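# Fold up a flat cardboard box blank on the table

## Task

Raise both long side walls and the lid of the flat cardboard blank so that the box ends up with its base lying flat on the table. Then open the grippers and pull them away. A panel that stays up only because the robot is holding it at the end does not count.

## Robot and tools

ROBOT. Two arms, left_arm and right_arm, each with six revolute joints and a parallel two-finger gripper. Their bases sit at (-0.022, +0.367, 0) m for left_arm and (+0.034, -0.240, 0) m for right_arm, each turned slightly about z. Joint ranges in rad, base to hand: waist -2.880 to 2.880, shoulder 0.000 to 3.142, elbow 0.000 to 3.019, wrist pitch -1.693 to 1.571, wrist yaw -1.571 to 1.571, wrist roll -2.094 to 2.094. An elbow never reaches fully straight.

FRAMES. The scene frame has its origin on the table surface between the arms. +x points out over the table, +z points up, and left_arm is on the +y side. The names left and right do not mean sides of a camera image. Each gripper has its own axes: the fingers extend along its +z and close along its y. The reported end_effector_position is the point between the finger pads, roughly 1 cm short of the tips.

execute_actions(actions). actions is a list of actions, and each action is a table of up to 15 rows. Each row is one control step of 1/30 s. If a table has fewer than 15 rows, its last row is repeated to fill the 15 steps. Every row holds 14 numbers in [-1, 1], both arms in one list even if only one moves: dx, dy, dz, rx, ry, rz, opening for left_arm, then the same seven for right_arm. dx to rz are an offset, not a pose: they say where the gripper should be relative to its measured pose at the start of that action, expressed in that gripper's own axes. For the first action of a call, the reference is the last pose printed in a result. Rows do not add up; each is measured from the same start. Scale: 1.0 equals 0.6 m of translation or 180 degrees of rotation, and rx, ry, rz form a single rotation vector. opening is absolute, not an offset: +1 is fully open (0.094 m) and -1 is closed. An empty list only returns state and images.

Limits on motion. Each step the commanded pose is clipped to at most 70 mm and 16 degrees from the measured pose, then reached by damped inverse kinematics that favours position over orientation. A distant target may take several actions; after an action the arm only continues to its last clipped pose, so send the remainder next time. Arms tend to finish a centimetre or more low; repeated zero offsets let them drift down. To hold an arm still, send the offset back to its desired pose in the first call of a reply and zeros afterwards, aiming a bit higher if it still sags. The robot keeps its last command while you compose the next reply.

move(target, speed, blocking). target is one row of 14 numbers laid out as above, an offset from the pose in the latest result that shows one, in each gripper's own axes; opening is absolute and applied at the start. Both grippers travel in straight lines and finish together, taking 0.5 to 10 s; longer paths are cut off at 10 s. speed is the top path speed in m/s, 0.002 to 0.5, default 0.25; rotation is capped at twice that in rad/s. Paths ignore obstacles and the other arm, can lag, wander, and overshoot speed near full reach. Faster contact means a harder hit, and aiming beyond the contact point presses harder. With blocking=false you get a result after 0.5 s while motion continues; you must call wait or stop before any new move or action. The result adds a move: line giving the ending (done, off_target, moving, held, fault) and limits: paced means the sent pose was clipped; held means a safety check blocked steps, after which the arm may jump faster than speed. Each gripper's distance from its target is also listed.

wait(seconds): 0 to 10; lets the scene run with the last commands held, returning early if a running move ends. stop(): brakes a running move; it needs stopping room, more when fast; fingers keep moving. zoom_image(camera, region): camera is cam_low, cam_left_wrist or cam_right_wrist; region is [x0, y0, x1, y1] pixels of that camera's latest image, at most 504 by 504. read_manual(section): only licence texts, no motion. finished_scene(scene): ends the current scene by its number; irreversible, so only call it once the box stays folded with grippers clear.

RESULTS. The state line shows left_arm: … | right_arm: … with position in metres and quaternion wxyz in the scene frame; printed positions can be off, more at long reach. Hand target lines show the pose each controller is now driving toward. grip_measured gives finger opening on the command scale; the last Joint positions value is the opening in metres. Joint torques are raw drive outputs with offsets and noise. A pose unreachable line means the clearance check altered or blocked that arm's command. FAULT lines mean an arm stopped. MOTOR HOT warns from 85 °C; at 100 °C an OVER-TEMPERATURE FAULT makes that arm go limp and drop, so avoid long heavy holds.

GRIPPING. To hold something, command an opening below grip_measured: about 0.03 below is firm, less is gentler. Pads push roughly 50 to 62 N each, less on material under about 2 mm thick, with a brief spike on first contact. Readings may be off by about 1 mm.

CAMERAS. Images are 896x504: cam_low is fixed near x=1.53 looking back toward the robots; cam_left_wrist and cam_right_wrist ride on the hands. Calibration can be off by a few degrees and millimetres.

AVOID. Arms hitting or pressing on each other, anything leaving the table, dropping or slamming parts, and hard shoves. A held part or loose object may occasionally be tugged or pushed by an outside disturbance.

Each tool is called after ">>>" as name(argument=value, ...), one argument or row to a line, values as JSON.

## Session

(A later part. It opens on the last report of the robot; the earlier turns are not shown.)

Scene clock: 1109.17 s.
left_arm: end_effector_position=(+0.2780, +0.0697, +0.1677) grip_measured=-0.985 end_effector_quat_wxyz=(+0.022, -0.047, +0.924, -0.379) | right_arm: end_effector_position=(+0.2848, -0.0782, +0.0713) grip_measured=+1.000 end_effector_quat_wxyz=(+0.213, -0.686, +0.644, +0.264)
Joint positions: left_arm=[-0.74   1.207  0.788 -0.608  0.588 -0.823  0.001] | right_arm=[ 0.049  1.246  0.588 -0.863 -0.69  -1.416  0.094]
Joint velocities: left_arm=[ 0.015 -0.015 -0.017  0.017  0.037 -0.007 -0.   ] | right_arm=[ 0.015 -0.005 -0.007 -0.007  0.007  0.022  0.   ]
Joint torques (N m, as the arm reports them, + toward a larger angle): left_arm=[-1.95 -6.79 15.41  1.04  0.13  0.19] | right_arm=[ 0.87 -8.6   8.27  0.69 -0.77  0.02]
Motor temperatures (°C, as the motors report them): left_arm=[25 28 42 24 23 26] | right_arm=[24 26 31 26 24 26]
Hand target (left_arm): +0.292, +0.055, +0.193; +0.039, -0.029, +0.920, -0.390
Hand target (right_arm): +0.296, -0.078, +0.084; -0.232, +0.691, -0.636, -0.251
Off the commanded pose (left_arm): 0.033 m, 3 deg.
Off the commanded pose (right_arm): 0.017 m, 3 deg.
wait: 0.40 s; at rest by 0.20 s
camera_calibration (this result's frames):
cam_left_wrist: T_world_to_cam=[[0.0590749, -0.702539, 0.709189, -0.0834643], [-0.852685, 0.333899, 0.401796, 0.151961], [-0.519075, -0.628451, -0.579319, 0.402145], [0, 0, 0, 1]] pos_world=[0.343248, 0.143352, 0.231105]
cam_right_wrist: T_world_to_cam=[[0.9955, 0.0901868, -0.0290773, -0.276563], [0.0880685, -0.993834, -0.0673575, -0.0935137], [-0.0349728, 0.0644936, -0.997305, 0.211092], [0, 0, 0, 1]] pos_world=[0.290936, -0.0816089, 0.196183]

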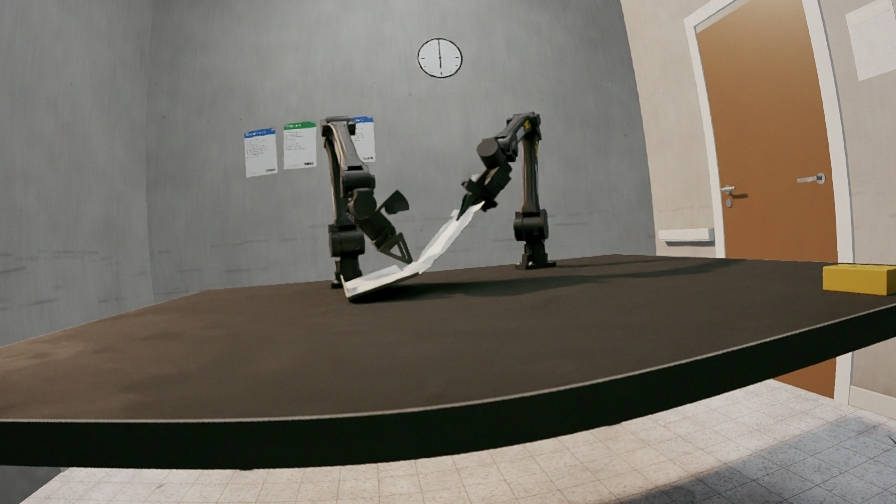

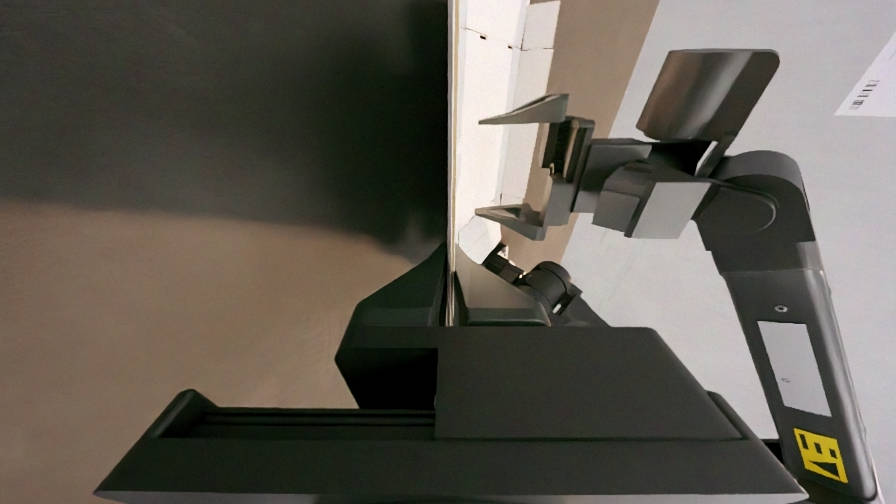

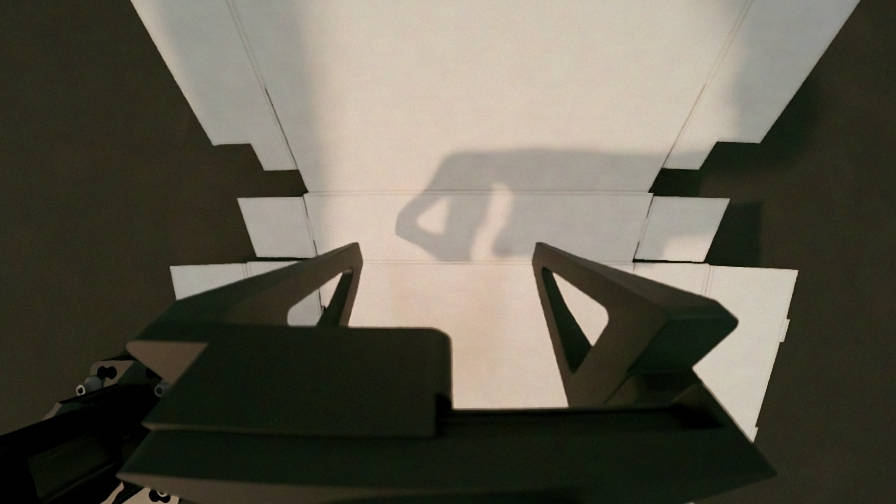

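>>> execute_actions(
  actions=[
    [[-0.019,-0.0401,-0.0121,0.0075,-0.0048,0.0132,-1,-0.014,-0.018,-0.017,0.012,0,-0.008,1],[-0.0173,-0.0315,-0.0132,0.0067,-0.0043,0.0121,-1,-0.014,-0.018,-0.017,0.012,0,-0.008,1],[-0.0155,-0.023,-0.0142,0.006,-0.0037,0.0109,-1,-0.014,-0.018,-0.017,0.012,0,-0.008,1],[-0.0137,-0.0144,-0.0153,0.0052,-0.0032,0.0098,-1,-0.014,-0.018,-0.017,0.012,0,-0.008,1],[-0.012,-0.0058,-0.0164,0.0045,-0.0026,0.0086,-1,-0.014,-0.018,-0.017,0.012,0,-0.008,1],[-0.0102,0.0028,-0.0175,0.0037,-0.002,0.0074,-1,-0.014,-0.018,-0.017,0.012,0,-0.008,1],[-0.0084,0.0114,-0.0186,0.003,-0.0015,0.0063,-1,-0.014,-0.018,-0.017,0.012,0,-0.008,1],[-0.0067,0.0199,-0.0196,0.0022,-0.0009,0.0051,-1,-0.014,-0.018,-0.017,0.012,0,-0.008,1],[-0.0049,0.0285,-0.0207,0.0015,-0.0004,0.004,-1,-0.014,-0.018,-0.017,0.012,0,-0.008,1],[-0.0031,0.0371,-0.0218,0.0007,0.0002,0.0028,-1,-0.014,-0.018,-0.017,0.012,0,-0.008,1],[-0.0014,0.0457,-0.0229,0,0.0008,0.0016,-1,-0.014,-0.018,-0.017,0.012,0,-0.008,1],[0.0004,0.0543,-0.024,-0.0008,0.0013,0.0005,-1,-0.014,-0.018,-0.017,0.012,0,-0.008,1],[0.0022,0.0628,-0.025,-0.0015,0.0019,-0.0007,-1,-0.014,-0.018,-0.017,0.012,0,-0.008,1],[0.0039,0.0714,-0.0261,-0.0023,0.0024,-0.0018,-1,-0.014,-0.018,-0.017,0.012,0,-0.008,1],[0.0057,0.08,-0.0272,-0.003,0.003,-0.003,-1,-0.014,-0.018,-0.017,0.012,0,-0.008,1]],
  ],
)

>>> wait(
  seconds=0.4,
)

Scene clock: 1130.43 s.
left_arm: end_effector_position=(+0.2741, +0.0998, +0.1450) grip_measured=-0.986 end_effector_quat_wxyz=(+0.008, -0.055, +0.926, -0.375) | right_arm: end_effector_position=(+0.2849, -0.0786, +0.0710) grip_measured=+1.000 end_effector_quat_wxyz=(+0.212, -0.686, +0.644, +0.263)
Joint positions: left_arm=[-0.664  1.203  0.731 -0.626  0.631 -0.752  0.001] | right_arm=[ 0.049  1.246  0.588 -0.863 -0.687 -1.417  0.094]
Joint velocities: left_arm=[ 0.298 -0.044 -0.295 -0.081  0.095  0.212 -0.002] | right_arm=[ 0.005 -0.015 -0.002 -0.012  0.051  0.007  0.   ]
Joint torques (N m, as the arm reports them, + toward a larger angle): left_arm=[-0.61 -8.94  8.75  0.73  0.42  0.17] | right_arm=[ 1.26 -8.88  8.37  0.74 -0.52  0.18]
Motor temperatures (°C, as the motors report them): left_arm=[25 28 43 24 23 26] | right_arm=[24 26 31 26 24 26]
Hand target (left_arm): +0.270, +0.113, +0.145; +0.015, -0.051, +0.926, -0.375
Hand target (right_arm): +0.296, -0.077, +0.084; -0.229, +0.689, -0.640, -0.249
Off the commanded pose (left_arm): 0.015 m, 1 deg.
Off the commanded pose (right_arm): 0.017 m, 3 deg.
camera_calibration (this result's frames):
cam_left_wrist: T_world_to_cam=[[0.0839354, -0.70772, 0.701489, -0.0511511], [-0.841154, 0.327103, 0.430655, 0.140967], [-0.534242, -0.626208, -0.567846, 0.408186], [0, 0, 0, 1]] pos_world=[0.340939, 0.173298, 0.206961]
cam_right_wrist: T_world_to_cam=[[0.995492, 0.090536, -0.0282629, -0.276661], [0.0885721, -0.993988, -0.0643585, -0.0943043], [-0.0339197, 0.0615651, -0.997527, 0.210274], [0, 0, 0, 1]] pos_world=[0.290899, -0.0816351, 0.195865]

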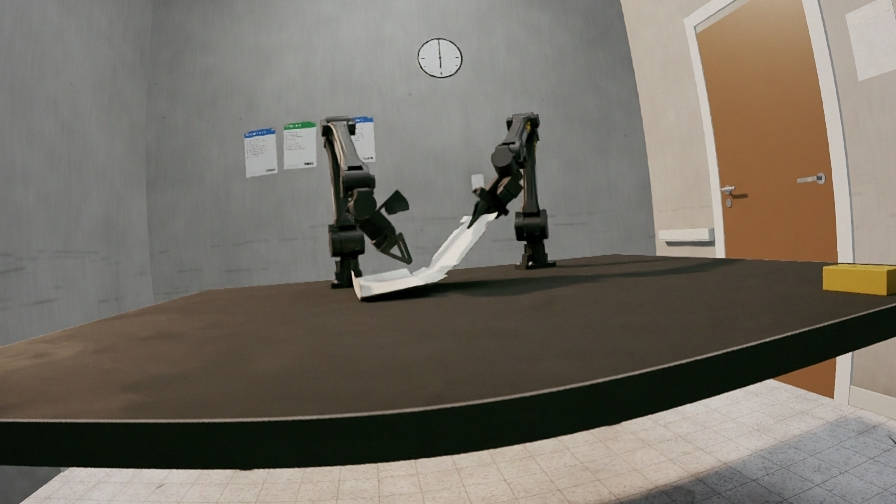

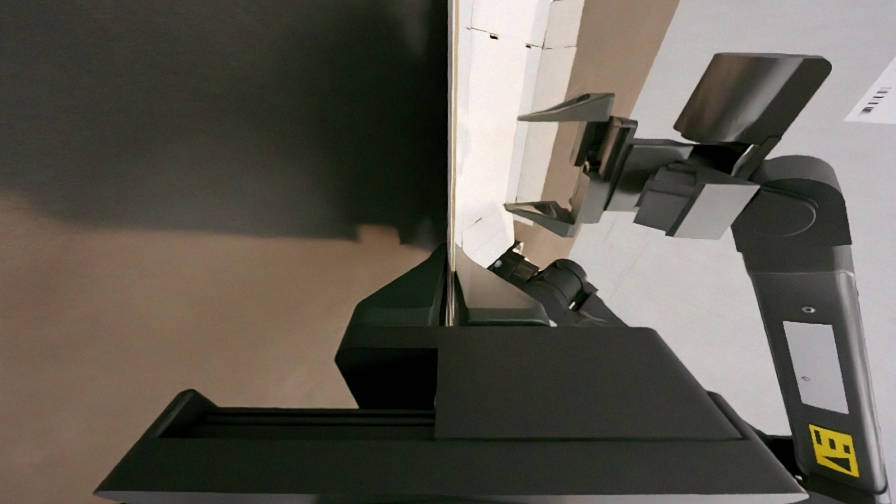

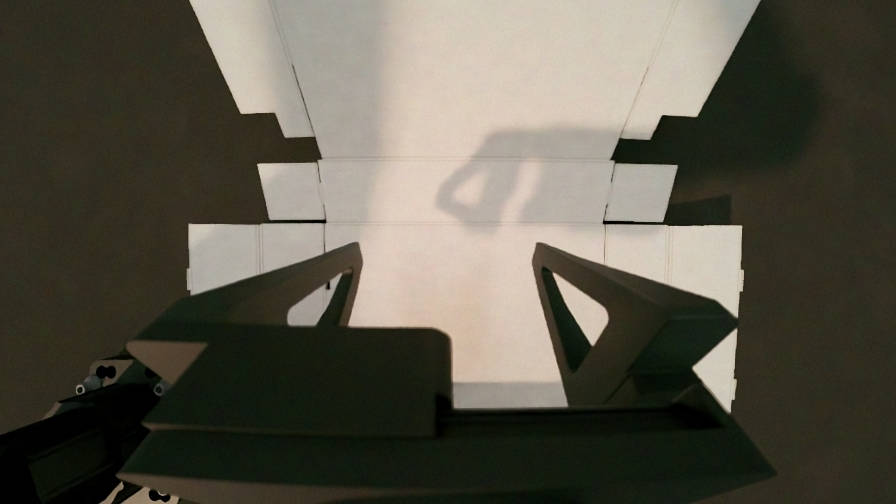

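Scene clock: 1130.83 s.
left_arm: end_effector_position=(+0.2702, +0.1111, +0.1357) grip_measured=-0.986 end_effector_quat_wxyz=(+0.006, -0.057, +0.928, -0.369) | right_arm: end_effector_position=(+0.2849, -0.0786, +0.0710) grip_measured=+1.000 end_effector_quat_wxyz=(+0.212, -0.686, +0.644, +0.263)
Joint positions: left_arm=[-0.641  1.198  0.706 -0.635  0.632 -0.725  0.001] | right_arm=[ 0.049  1.246  0.588 -0.863 -0.687 -1.417  0.094]
Joint velocities: left_arm=[-0.024 -0.024  0.022 -0.002 -0.051  0.022  0.001] | right_arm=[-0.005 -0.015 -0.007  0.002 -0.051 -0.007  0.   ]
Joint torques (N m, as the arm reports them, + toward a larger angle): left_arm=[-0.89 -8.96  9.29  1.04  0.54  0.19] | right_arm=[ 1.3  -8.95  8.38  0.73 -0.52  0.18]
Motor temperatures (°C, as the motors report them): left_arm=[25 28 43 24 23 26] | right_arm=[24 26 31 26 24 26]
Hand target (left_arm): +0.270, +0.113, +0.145; +0.015, -0.051, +0.926, -0.375
Hand target (right_arm): +0.296, -0.077, +0.084; -0.229, +0.689, -0.640, -0.249
Off the commanded pose (left_arm): 0.011 m, 2 deg.
Off the commanded pose (right_arm): 0.017 m, 3 deg.
wait: 0.40 s; at rest by 0.27 s
camera_calibration (this result's frames):
cam_left_wrist: T_world_to_cam=[[0.0902971, -0.716207, 0.692022, -0.0358491], [-0.838759, 0.319955, 0.440581, 0.136837], [-0.536963, -0.620223, -0.571834, 0.408485], [0, 0, 0, 1]] pos_world=[0.337352, 0.183895, 0.198106]
cam_right_wrist: T_world_to_cam=[[0.995492, 0.090536, -0.0282629, -0.276661], [0.0885721, -0.993988, -0.0643585, -0.0943043], [-0.0339197, 0.0615651, -0.997527, 0.210274], [0, 0, 0, 1]] pos_world=[0.290899, -0.0816351, 0.195865]

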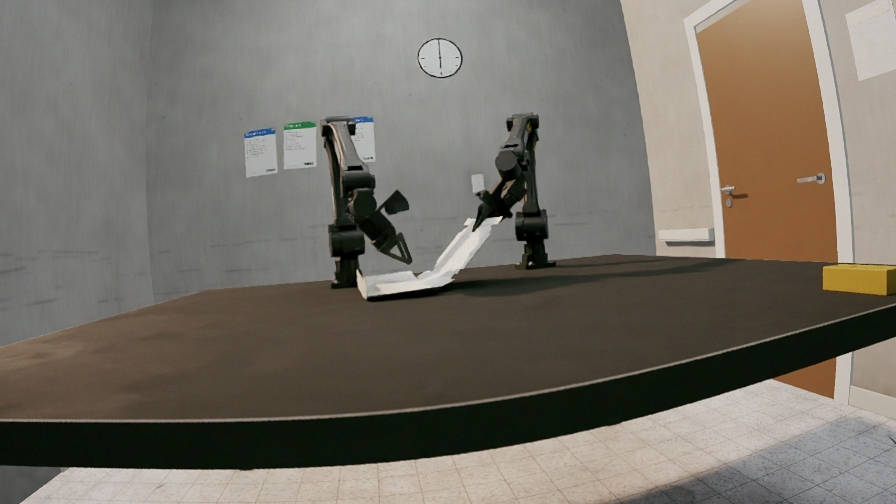

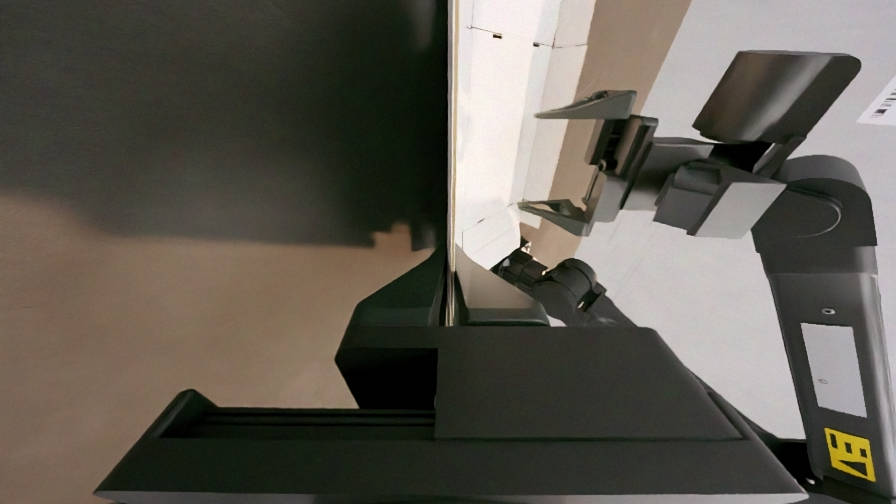

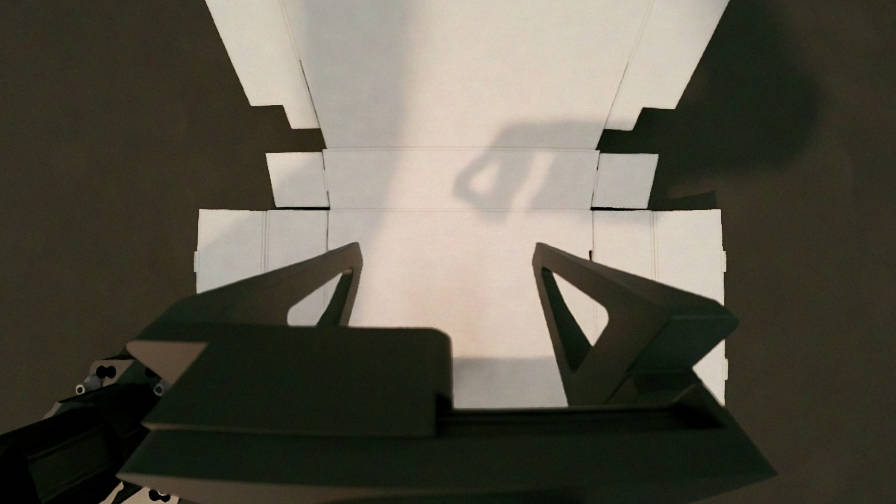

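>>> execute_actions(
  actions=[
    [[-0.0009,-0.0043,-0.0178,0.0045,-0.004,0.0069,-1,-0.0139,-0.0189,-0.0101,0.012,-0.001,-0.008,1],[-0.0017,-0.0003,-0.0218,0.0051,-0.004,0.0077,-1,-0.0138,-0.0198,-0.0032,0.012,-0.001,-0.008,1],[-0.0026,0.0038,-0.0259,0.0056,-0.004,0.0086,-1,-0.0137,-0.0207,0.0036,0.012,-0.001,-0.009,1],[-0.0034,0.0078,-0.03,0.0061,-0.004,0.0095,-1,-0.0137,-0.0215,0.0105,0.012,-0.002,-0.009,1],[-0.0043,0.0118,-0.034,0.0067,-0.004,0.0103,-1,-0.0136,-0.0224,0.0174,0.012,-0.002,-0.009,1],[-0.0051,0.0158,-0.0381,0.0072,-0.004,0.0112,-1,-0.0135,-0.0233,0.0243,0.012,-0.002,-0.01,1],[-0.006,0.0198,-0.0422,0.0077,-0.004,0.0121,-1,-0.0134,-0.0242,0.0312,0.012,-0.003,-0.01,1],[-0.0068,0.0239,-0.0462,0.0083,-0.005,0.0129,-1,-0.0133,-0.0251,0.038,0.012,-0.003,-0.01,1],[-0.0077,0.0279,-0.0503,0.0088,-0.005,0.0138,-1,-0.0132,-0.026,0.0449,0.012,-0.003,-0.01,1],[-0.0085,0.0319,-0.0544,0.0093,-0.005,0.0147,-1,-0.0131,-0.0269,0.0518,0.012,-0.003,-0.01,1],[-0.0094,0.0359,-0.0584,0.0099,-0.005,0.0155,-1,-0.013,-0.0278,0.0587,0.012,-0.003,-0.01,1],[-0.0102,0.0399,-0.0625,0.0104,-0.005,0.0164,-1,-0.013,-0.0286,0.0656,0.012,-0.003,-0.01,1],[-0.0111,0.044,-0.0666,0.0109,-0.005,0.0173,-1,-0.0129,-0.0295,0.0724,0.012,-0.003,-0.01,1],[-0.0119,0.048,-0.0706,0.0115,-0.005,0.0181,-1,-0.0128,-0.0304,0.0793,0.012,-0.003,-0.01,1],[-0.0128,0.052,-0.0747,0.012,-0.005,0.019,-1,-0.0127,-0.0313,0.0862,0.012,-0.003,-0.01,1]],
    [[-0.002,0.003,-0.026,0.004,-0.004,0.006,-1,0.0034,-0.0044,0.0251,0,0,0,1],[-0.002,0.003,-0.026,0.004,-0.004,0.006,-1,0.0068,-0.0038,0.0293,0,0,0,1],[-0.002,0.003,-0.026,0.004,-0.004,0.006,-1,0.0102,-0.0032,0.0334,0,0,0,1],[-0.002,0.003,-0.026,0.004,-0.004,0.006,-1,0.0136,-0.0026,0.0375,0,0,0,1],[-0.002,0.003,-0.026,0.004,-0.004,0.006,-1,0.017,-0.002,0.0417,0,0,0,1],[-0.002,0.003,-0.026,0.004,-0.004,0.006,-1,0.0204,-0.0014,0.0458,0,0,0,1],[-0.002,0.003,-0.026,0.004,-0.004,0.006,-1,0.0238,-0.0008,0.0499,0,0,0,1],[-0.002,0.003,-0.026,0.004,-0.004,0.006,-1,0.0272,-0.0002,0.0541,0,0,0,1],[-0.002,0.003,-0.026,0.004,-0.004,0.006,-1,0.0306,0.0004,0.0582,0,0,0,1],[-0.002,0.003,-0.026,0.004,-0.004,0.006,-1,0.034,0.001,0.0623,0,0,0,1],[-0.002,0.003,-0.026,0.004,-0.004,0.006,-1,0.0374,0.0016,0.0665,0,0,0,1],[-0.002,0.003,-0.026,0.004,-0.004,0.006,-1,0.0408,0.0022,0.0706,0,0,0,1],[-0.002,0.003,-0.026,0.004,-0.004,0.006,-1,0.0442,0.0028,0.0747,0,0,0,1],[-0.002,0.003,-0.026,0.004,-0.004,0.006,-1,0.0476,0.0034,0.0789,0,0,0,1],[-0.002,0.003,-0.026,0.004,-0.004,0.006,-1,0.051,0.004,0.083,0,0,0,1]],
  ],
)

>>> wait(
  seconds=0.4,
)

>>> zoom_image(
  camera="cam_low",
  region=[350, 160, 570, 320],
)

Scene clock: 1166.67 s.
left_arm: end_effector_position=(+0.2751, +0.1624, +0.1422) grip_measured=-0.986 end_effector_quat_wxyz=(+0.016, -0.044, +0.922, -0.383) | right_arm: end_effector_position=(+0.2979, -0.0366, +0.0101) grip_measured=+1.000 end_effector_quat_wxyz=(-0.246, +0.698, -0.624, -0.251)
Joint positions: left_arm=[-0.47   1.157  0.691 -0.754  0.721 -0.512  0.001] | right_arm=[ 0.173  1.435  0.518 -0.434 -0.689 -1.281  0.094]
Joint velocities: left_arm=[-0.005 -0.005 -0.002  0.017 -0.051 -0.154 -0.001] | right_arm=[ 0.034  0.171 -0.037  0.349 -0.139  0.051  0.   ]
Joint torques (N m, as the arm reports them, + toward a larger angle): left_arm=[-0.4  -7.99  9.34  0.68  0.88  0.03] | right_arm=[ 1.88 -5.35  4.16  1.59  0.51 -0.04]
Motor temperatures (°C, as the motors report them): left_arm=[25 28 39 23 24 26] | right_arm=[24 26 31 26 23 26]
Hand target (left_arm): +0.275, +0.164, +0.151; +0.021, -0.045, +0.920, -0.389
Hand target (right_arm): +0.293, -0.039, -0.008; -0.235, +0.701, -0.627, -0.247
Off the commanded pose (left_arm): 0.009 m, 1 deg.
Off the commanded pose (right_arm): 0.021 m, 1 deg.
camera_calibration (this result's frames):
cam_left_wrist: T_world_to_cam=[[0.0573526, -0.696416, 0.715343, -0.00148834], [-0.846657, 0.345765, 0.404497, 0.124764], [-0.529039, -0.628849, -0.569795, 0.445596], [0, 0, 0, 1]] pos_world=[0.341455, 0.236037, 0.204497]
cam_right_wrist: T_world_to_cam=[[0.99251, 0.111004, 0.0510155, -0.294282], [0.115393, -0.988941, -0.0931697, -0.0651446], [0.0401091, 0.0983587, -0.994342, 0.126606], [0, 0, 0, 1]] pos_world=[0.294517, -0.0442107, 0.134833]

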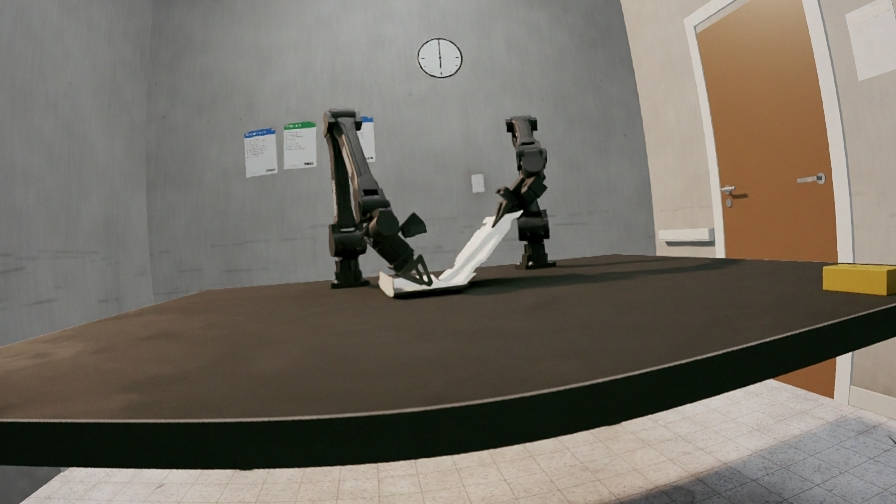

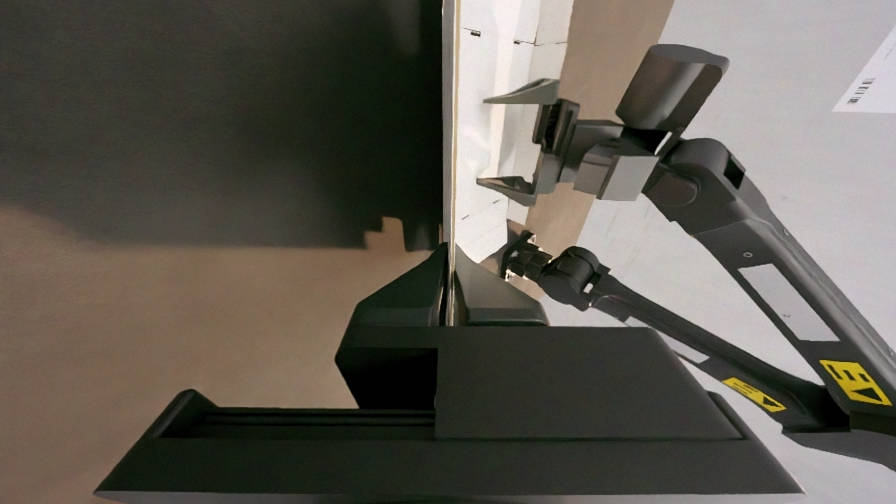

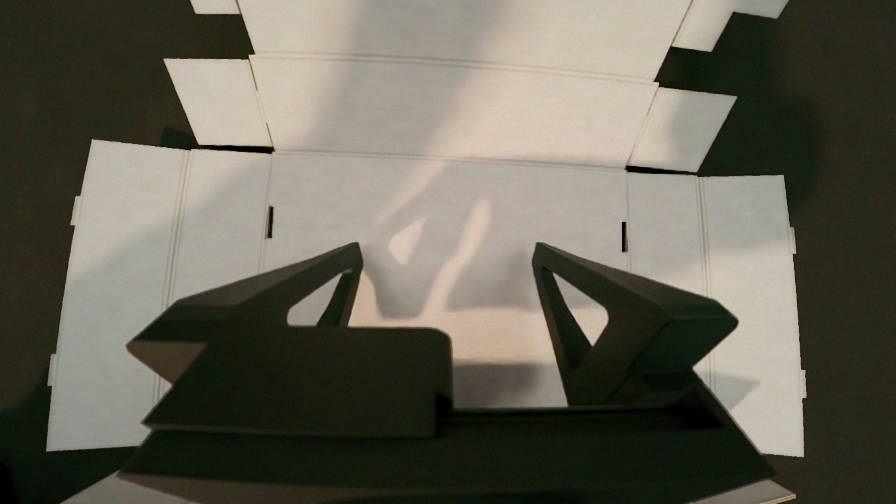

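Scene clock: 1167.07 s.
left_arm: end_effector_position=(+0.2752, +0.1628, +0.1419) grip_measured=-0.986 end_effector_quat_wxyz=(+0.017, -0.045, +0.923, -0.382) | right_arm: end_effector_position=(+0.2986, -0.0343, +0.0085) grip_measured=+1.000 end_effector_quat_wxyz=(-0.248, +0.694, -0.626, -0.254)
Joint positions: left_arm=[-0.47   1.157  0.691 -0.755  0.718 -0.512  0.001] | right_arm=[ 0.176  1.445  0.517 -0.416 -0.697 -1.266  0.094]
Joint velocities: left_arm=[ 0.005 -0.015 -0.002  0.007 -0.007 -0.007  0.   ] | right_arm=[ 0.005 -0.015 -0.012  0.007 -0.066  0.037  0.   ]
Joint torques (N m, as the arm reports them, + toward a larger angle): left_arm=[-0.64 -8.09  9.32  0.74  0.98  0.06] | right_arm=[ 1.68 -5.2   3.96  1.92  0.65 -0.01]
Motor temperatures (°C, as the motors report them): left_arm=[25 28 39 23 24 26] | right_arm=[24 26 31 26 23 26]
Hand target (left_arm): +0.275, +0.164, +0.151; +0.021, -0.045, +0.920, -0.389
Hand target (right_arm): +0.293, -0.039, -0.008; -0.235, +0.701, -0.627, -0.246
Off the commanded pose (left_arm): 0.010 m, 1 deg.
Off the commanded pose (right_arm): 0.020 m, 2 deg.
wait: 0.40 s; at rest by 0.23 s
camera_calibration (this result's frames):
cam_left_wrist: T_world_to_cam=[[0.0577746, -0.698398, 0.713374, -0.000505178], [-0.847194, 0.34372, 0.405117, 0.125302], [-0.528133, -0.627771, -0.57182, 0.445571], [0, 0, 0, 1]] pos_world=[0.341505, 0.236295, 0.204385]
cam_right_wrist: T_world_to_cam=[[0.993543, 0.103638, 0.0461608, -0.295653], [0.107909, -0.988871, -0.102422, -0.0607695], [0.0350323, 0.106742, -0.993669, 0.126576], [0, 0, 0, 1]] pos_world=[0.295867, -0.0429633, 0.133198]

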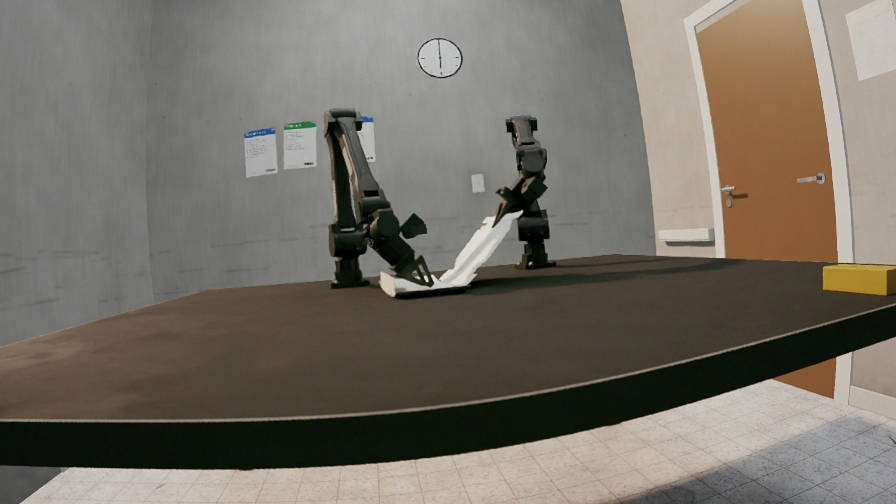

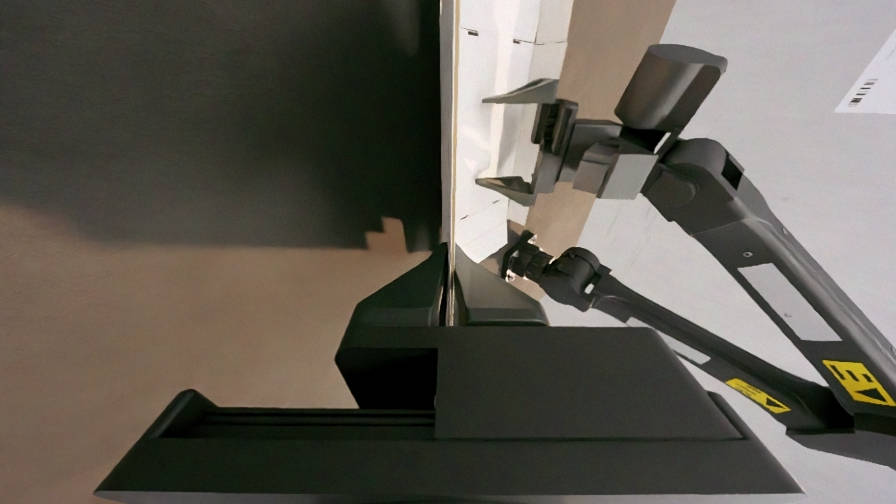

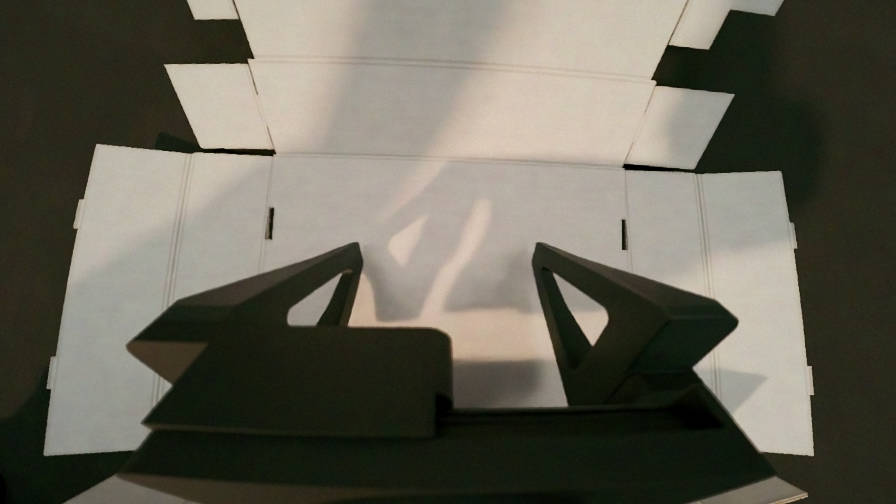

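Region (350, 160, 570, 320) of cam_low's 896x504 image, scaled by 2.291, with more detail than that image has; it fills the top 367 rows of this view, and the rest is white.

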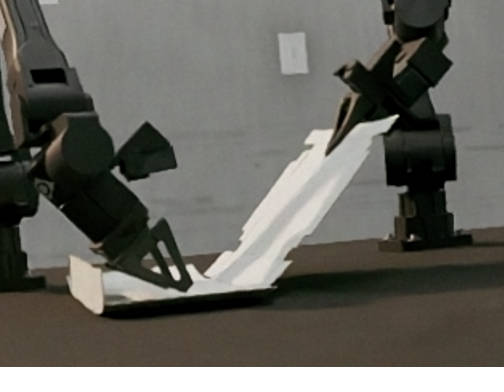

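>>> execute_actions(
  actions=[],
)

Scene clock: 1182.37 s.
left_arm: end_effector_position=(+0.2752, +0.1628, +0.1419) grip_measured=-0.986 end_effector_quat_wxyz=(+0.017, -0.045, +0.923, -0.382) | right_arm: end_effector_position=(+0.2986, -0.0343, +0.0085) grip_measured=+1.000 end_effector_quat_wxyz=(-0.248, +0.694, -0.626, -0.254)
Joint positions: left_arm=[-0.47   1.157  0.691 -0.755  0.718 -0.512  0.001] | right_arm=[ 0.176  1.445  0.517 -0.416 -0.697 -1.265  0.094]
Joint velocities: left_arm=[ 0.005 -0.005  0.017 -0.002  0.007 -0.095 -0.   ] | right_arm=[-0.005  0.005 -0.022 -0.017  0.037 -0.051  0.   ]
Joint torques (N m, as the arm reports them, + toward a larger angle): left_arm=[-0.14 -8.37  9.33  0.75  0.96  0.05] | right_arm=[ 1.64 -5.24  3.96  1.92  0.66 -0.01]
Motor temperatures (°C, as the motors report them): left_arm=[25 28 39 23 24 26] | right_arm=[24 26 30 26 23 26]
Hand target (left_arm): +0.275, +0.164, +0.151; +0.021, -0.045, +0.920, -0.389
Hand target (right_arm): +0.293, -0.039, -0.008; -0.235, +0.701, -0.627, -0.247
Off the commanded pose (left_arm): 0.010 m, 1 deg.
Off the commanded pose (right_arm): 0.020 m, 2 deg.
camera_calibration (this result's frames):
cam_left_wrist: T_world_to_cam=[[0.0577746, -0.698398, 0.713374, -0.000505178], [-0.847194, 0.34372, 0.405117, 0.125302], [-0.528133, -0.627771, -0.57182, 0.445571], [0, 0, 0, 1]] pos_world=[0.341505, 0.236295, 0.204385]
cam_right_wrist: T_world_to_cam=[[0.993584, 0.103355, 0.0459077, -0.295672], [0.107601, -0.988903, -0.102433, -0.0606786], [0.0348113, 0.106716, -0.99368, 0.126641], [0, 0, 0, 1]] pos_world=[0.295896, -0.0429605, 0.133199]

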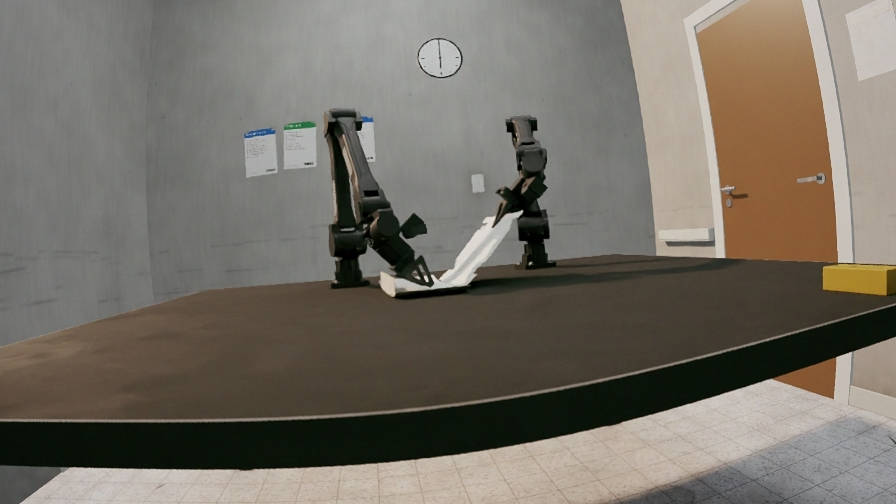

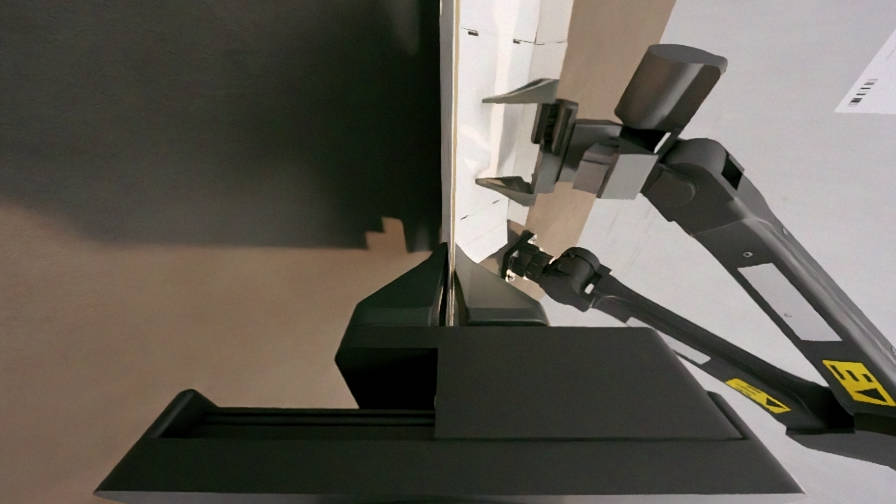

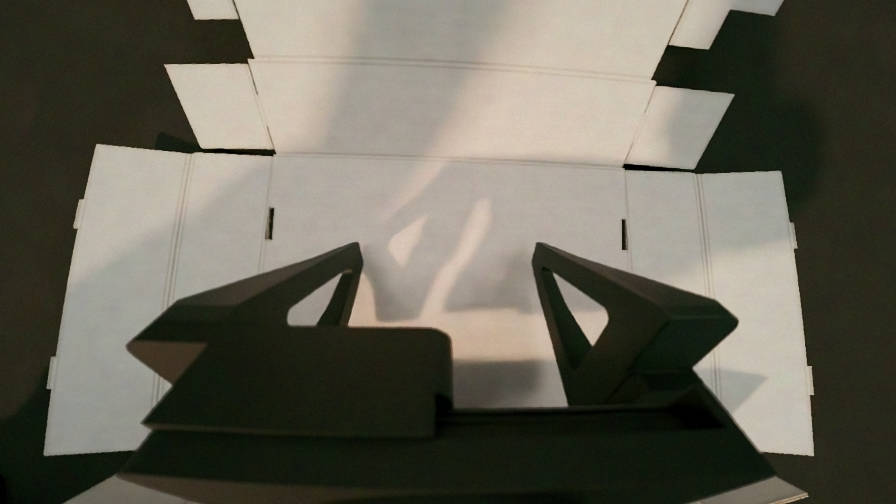

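>>> execute_actions(
  actions=[
    [[-0.001,-0.014,-0.0116,-0.004,-0.0005,0.001,-1,0.024,0.012,0.024,-0.006,0.010,0,1],[-0.002,-0.019,-0.0114,-0.003,-0.001,0.002,-1,0.024,0.012,0.024,-0.006,0.010,0,1],[-0.002,-0.024,-0.0112,-0.002,-0.0016,0.002,-1,0.024,0.012,0.024,-0.006,0.010,0,1],[-0.003,-0.029,-0.011,-0.001,-0.002,0.003,-1,0.024,0.012,0.024,-0.006,0.010,0,1],[-0.004,-0.033,-0.0108,0,-0.0027,0.004,-1,0.024,0.012,0.024,-0.006,0.010,0,1],[-0.005,-0.038,-0.0105,0.001,-0.003,0.005,-1,0.024,0.012,0.024,-0.006,0.010,0,1],[-0.006,-0.043,-0.0103,0.002,-0.0037,0.006,-1,0.024,0.012,0.024,-0.006,0.010,0,1],[-0.006,-0.048,-0.010,0.003,-0.004,0.006,-1,0.024,0.012,0.024,-0.006,0.010,0,1],[-0.007,-0.052,-0.0098,0.005,-0.005,0.007,-1,0.024,0.012,0.024,-0.006,0.010,0,1],[-0.008,-0.057,-0.0096,0.006,-0.005,0.008,-1,0.024,0.012,0.024,-0.006,0.010,0,1],[-0.009,-0.062,-0.0094,0.007,-0.006,0.009,-1,0.024,0.012,0.024,-0.006,0.010,0,1],[-0.010,-0.067,-0.0092,0.008,-0.0064,0.010,-1,0.024,0.012,0.024,-0.006,0.010,0,1],[-0.010,-0.071,-0.009,0.009,-0.007,0.010,-1,0.024,0.012,0.024,-0.006,0.010,0,1],[-0.011,-0.076,-0.0087,0.010,-0.0075,0.011,-1,0.024,0.012,0.024,-0.006,0.010,0,1],[-0.012,-0.081,-0.0085,0.011,-0.008,0.012,-1,0.024,0.012,0.024,-0.006,0.010,0,1]],
  ],
)

>>> wait(
  seconds=0.4,
)

>>> zoom_image(
  camera="cam_low",
  region=[350, 160, 570, 320],
)

Scene clock: 1216.43 s.
left_arm: end_effector_position=(+0.2714, +0.1591, +0.1424) grip_measured=-0.986 end_effector_quat_wxyz=(+0.013, -0.052, +0.927, -0.372) | right_arm: end_effector_position=(+0.2988, -0.0331, +0.0081) grip_measured=+1.000 end_effector_quat_wxyz=(-0.249, +0.693, -0.627, -0.255)
Joint positions: left_arm=[-0.493  1.147  0.692 -0.762  0.691 -0.547  0.001] | right_arm=[ 0.18   1.447  0.517 -0.409 -0.697 -1.258  0.094]
Joint velocities: left_arm=[-0.112 -0.063  0.042  0.017  0.022 -0.183  0.   ] | right_arm=[-0.005 -0.005 -0.007  0.002 -0.022 -0.066  0.   ]
Joint torques (N m, as the arm reports them, + toward a larger angle): left_arm=[-3.6  -8.22 14.67  1.67  1.33 -0.16] | right_arm=[ 1.98 -4.53  4.04  1.9   0.63 -0.01]
Motor temperatures (°C, as the motors report them): left_arm=[25 28 39 23 25 26] | right_arm=[24 26 29 26 23 26]
Hand target (left_arm): +0.282, +0.135, +0.180; +0.034, -0.031, +0.916, -0.399
Hand target (right_arm): +0.291, -0.037, -0.010; -0.232, +0.701, -0.627, -0.249
Off the commanded pose (left_arm): 0.048 m, 5 deg.
Off the commanded pose (right_arm): 0.021 m, 2 deg.
camera_calibration (this result's frames):
cam_left_wrist: T_world_to_cam=[[0.0739217, -0.7119, 0.69838, -0.00334304], [-0.845413, 0.326719, 0.422529, 0.122792], [-0.528973, -0.621653, -0.577698, 0.4416], [0, 0, 0, 1]] pos_world=[0.337651, 0.232024, 0.205563]
cam_right_wrist: T_world_to_cam=[[0.993866, 0.101058, 0.0449282, -0.296191], [0.105249, -0.989038, -0.103569, -0.0588123], [0.0339692, 0.107662, -0.993607, 0.12641], [0, 0, 0, 1]] pos_world=[0.29627, -0.0418446, 0.132818]

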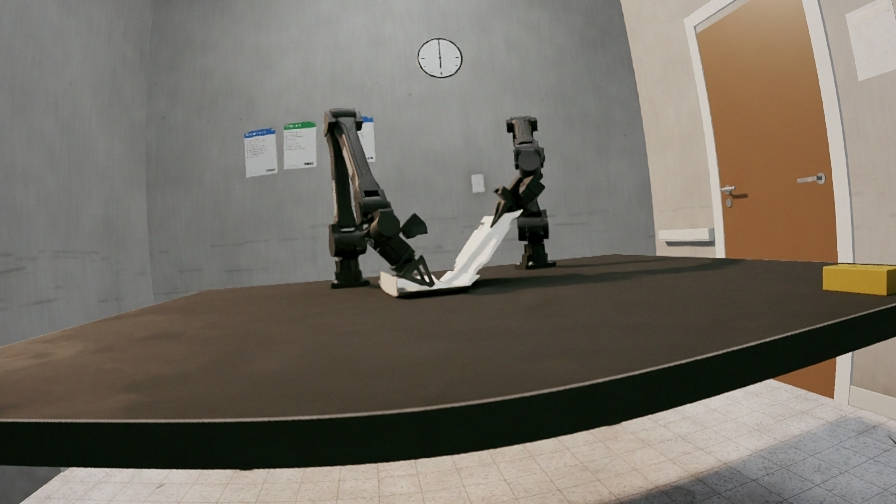

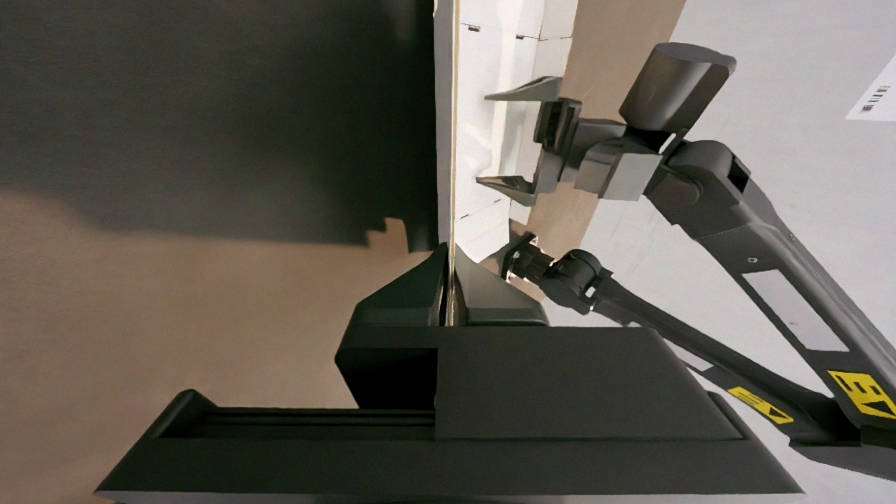

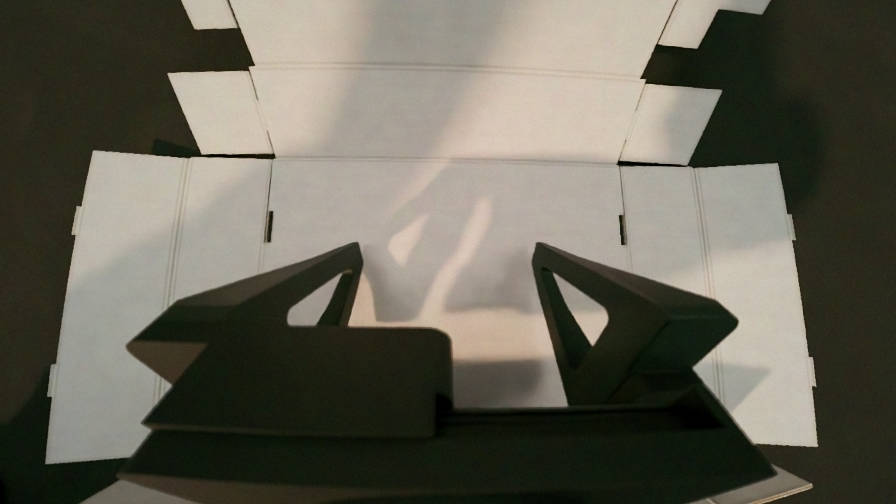

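Scene clock: 1216.83 s.
left_arm: end_effector_position=(+0.2715, +0.1553, +0.1466) grip_measured=-0.986 end_effector_quat_wxyz=(+0.014, -0.053, +0.926, -0.374) | right_arm: end_effector_position=(+0.2988, -0.0331, +0.0081) grip_measured=+1.000 end_effector_quat_wxyz=(-0.249, +0.693, -0.627, -0.255)
Joint positions: left_arm=[-0.504  1.142  0.698 -0.76   0.691 -0.563  0.001] | right_arm=[ 0.18   1.447  0.517 -0.409 -0.697 -1.258  0.094]
Joint velocities: left_arm=[-0.005  0.005  0.022 -0.002  0.037 -0.007 -0.   ] | right_arm=[-0.005 -0.005  0.022  0.007 -0.007 -0.066  0.   ]
Joint torques (N m, as the arm reports them, + toward a larger angle): left_arm=[-4.11 -7.67 14.06  1.82  1.28 -0.26] | right_arm=[ 1.97 -4.57  4.02  1.89  0.63 -0.01]
Motor temperatures (°C, as the motors report them): left_arm=[25 28 39 23 25 26] | right_arm=[24 26 29 26 23 26]
Hand target (left_arm): +0.282, +0.135, +0.180; +0.034, -0.031, +0.916, -0.398
Hand target (right_arm): +0.291, -0.037, -0.010; -0.232, +0.701, -0.627, -0.249
Off the commanded pose (left_arm): 0.042 m, 4 deg.
Off the commanded pose (right_arm): 0.021 m, 2 deg.
wait: 0.40 s; at rest by 0.27 s
camera_calibration (this result's frames):
cam_left_wrist: T_world_to_cam=[[0.074939, -0.708542, 0.701679, -0.0102301], [-0.846261, 0.327018, 0.420597, 0.122834], [-0.527472, -0.625322, -0.575105, 0.44159], [0, 0, 0, 1]] pos_world=[0.337643, 0.228719, 0.209475]
cam_right_wrist: T_world_to_cam=[[0.993866, 0.101058, 0.0449282, -0.296191], [0.105249, -0.989038, -0.103569, -0.0588123], [0.0339692, 0.107662, -0.993607, 0.12641], [0, 0, 0, 1]] pos_world=[0.29627, -0.0418446, 0.132818]

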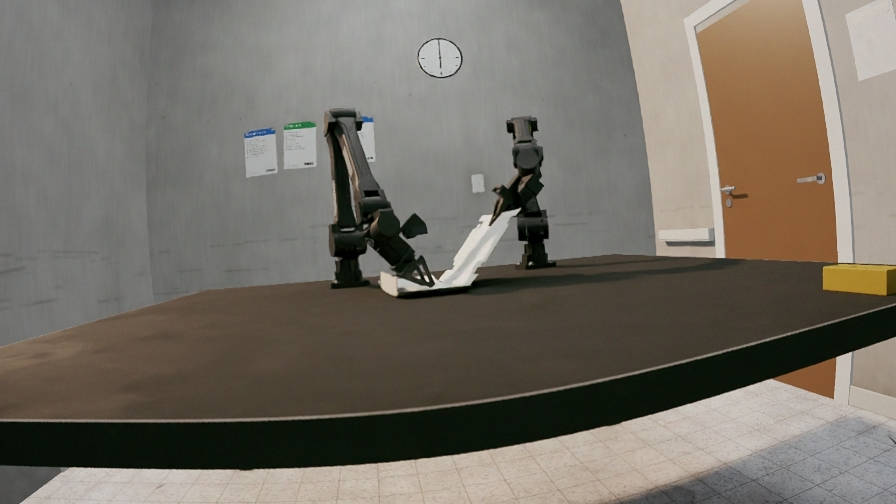

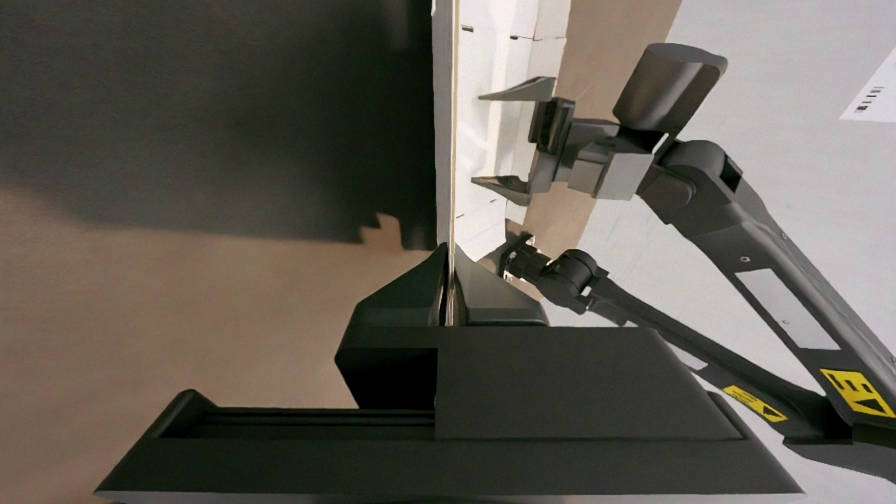

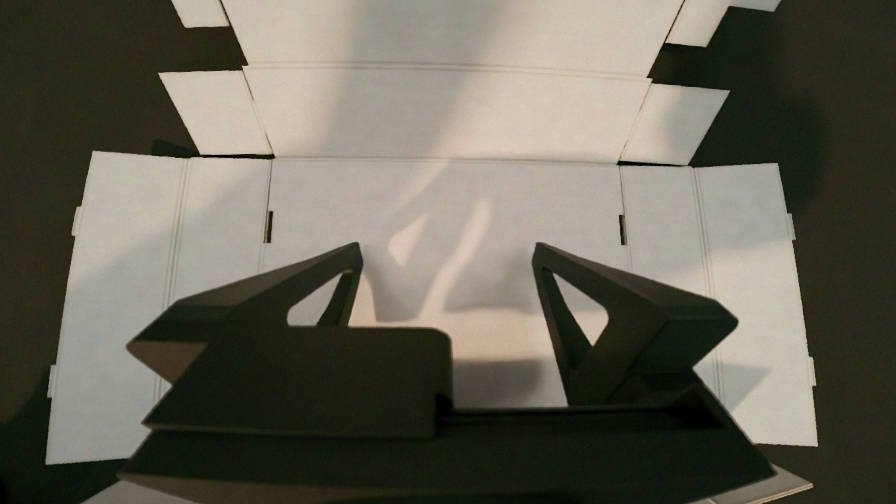

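Region (350, 160, 570, 320) of cam_low's 896x504 image, scaled by 2.291, with more detail than that image has; it fills the top 367 rows of this view, and the rest is white.

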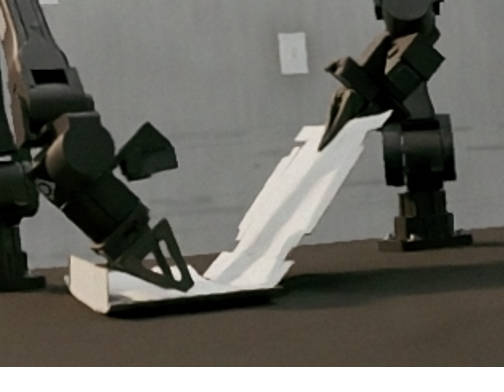

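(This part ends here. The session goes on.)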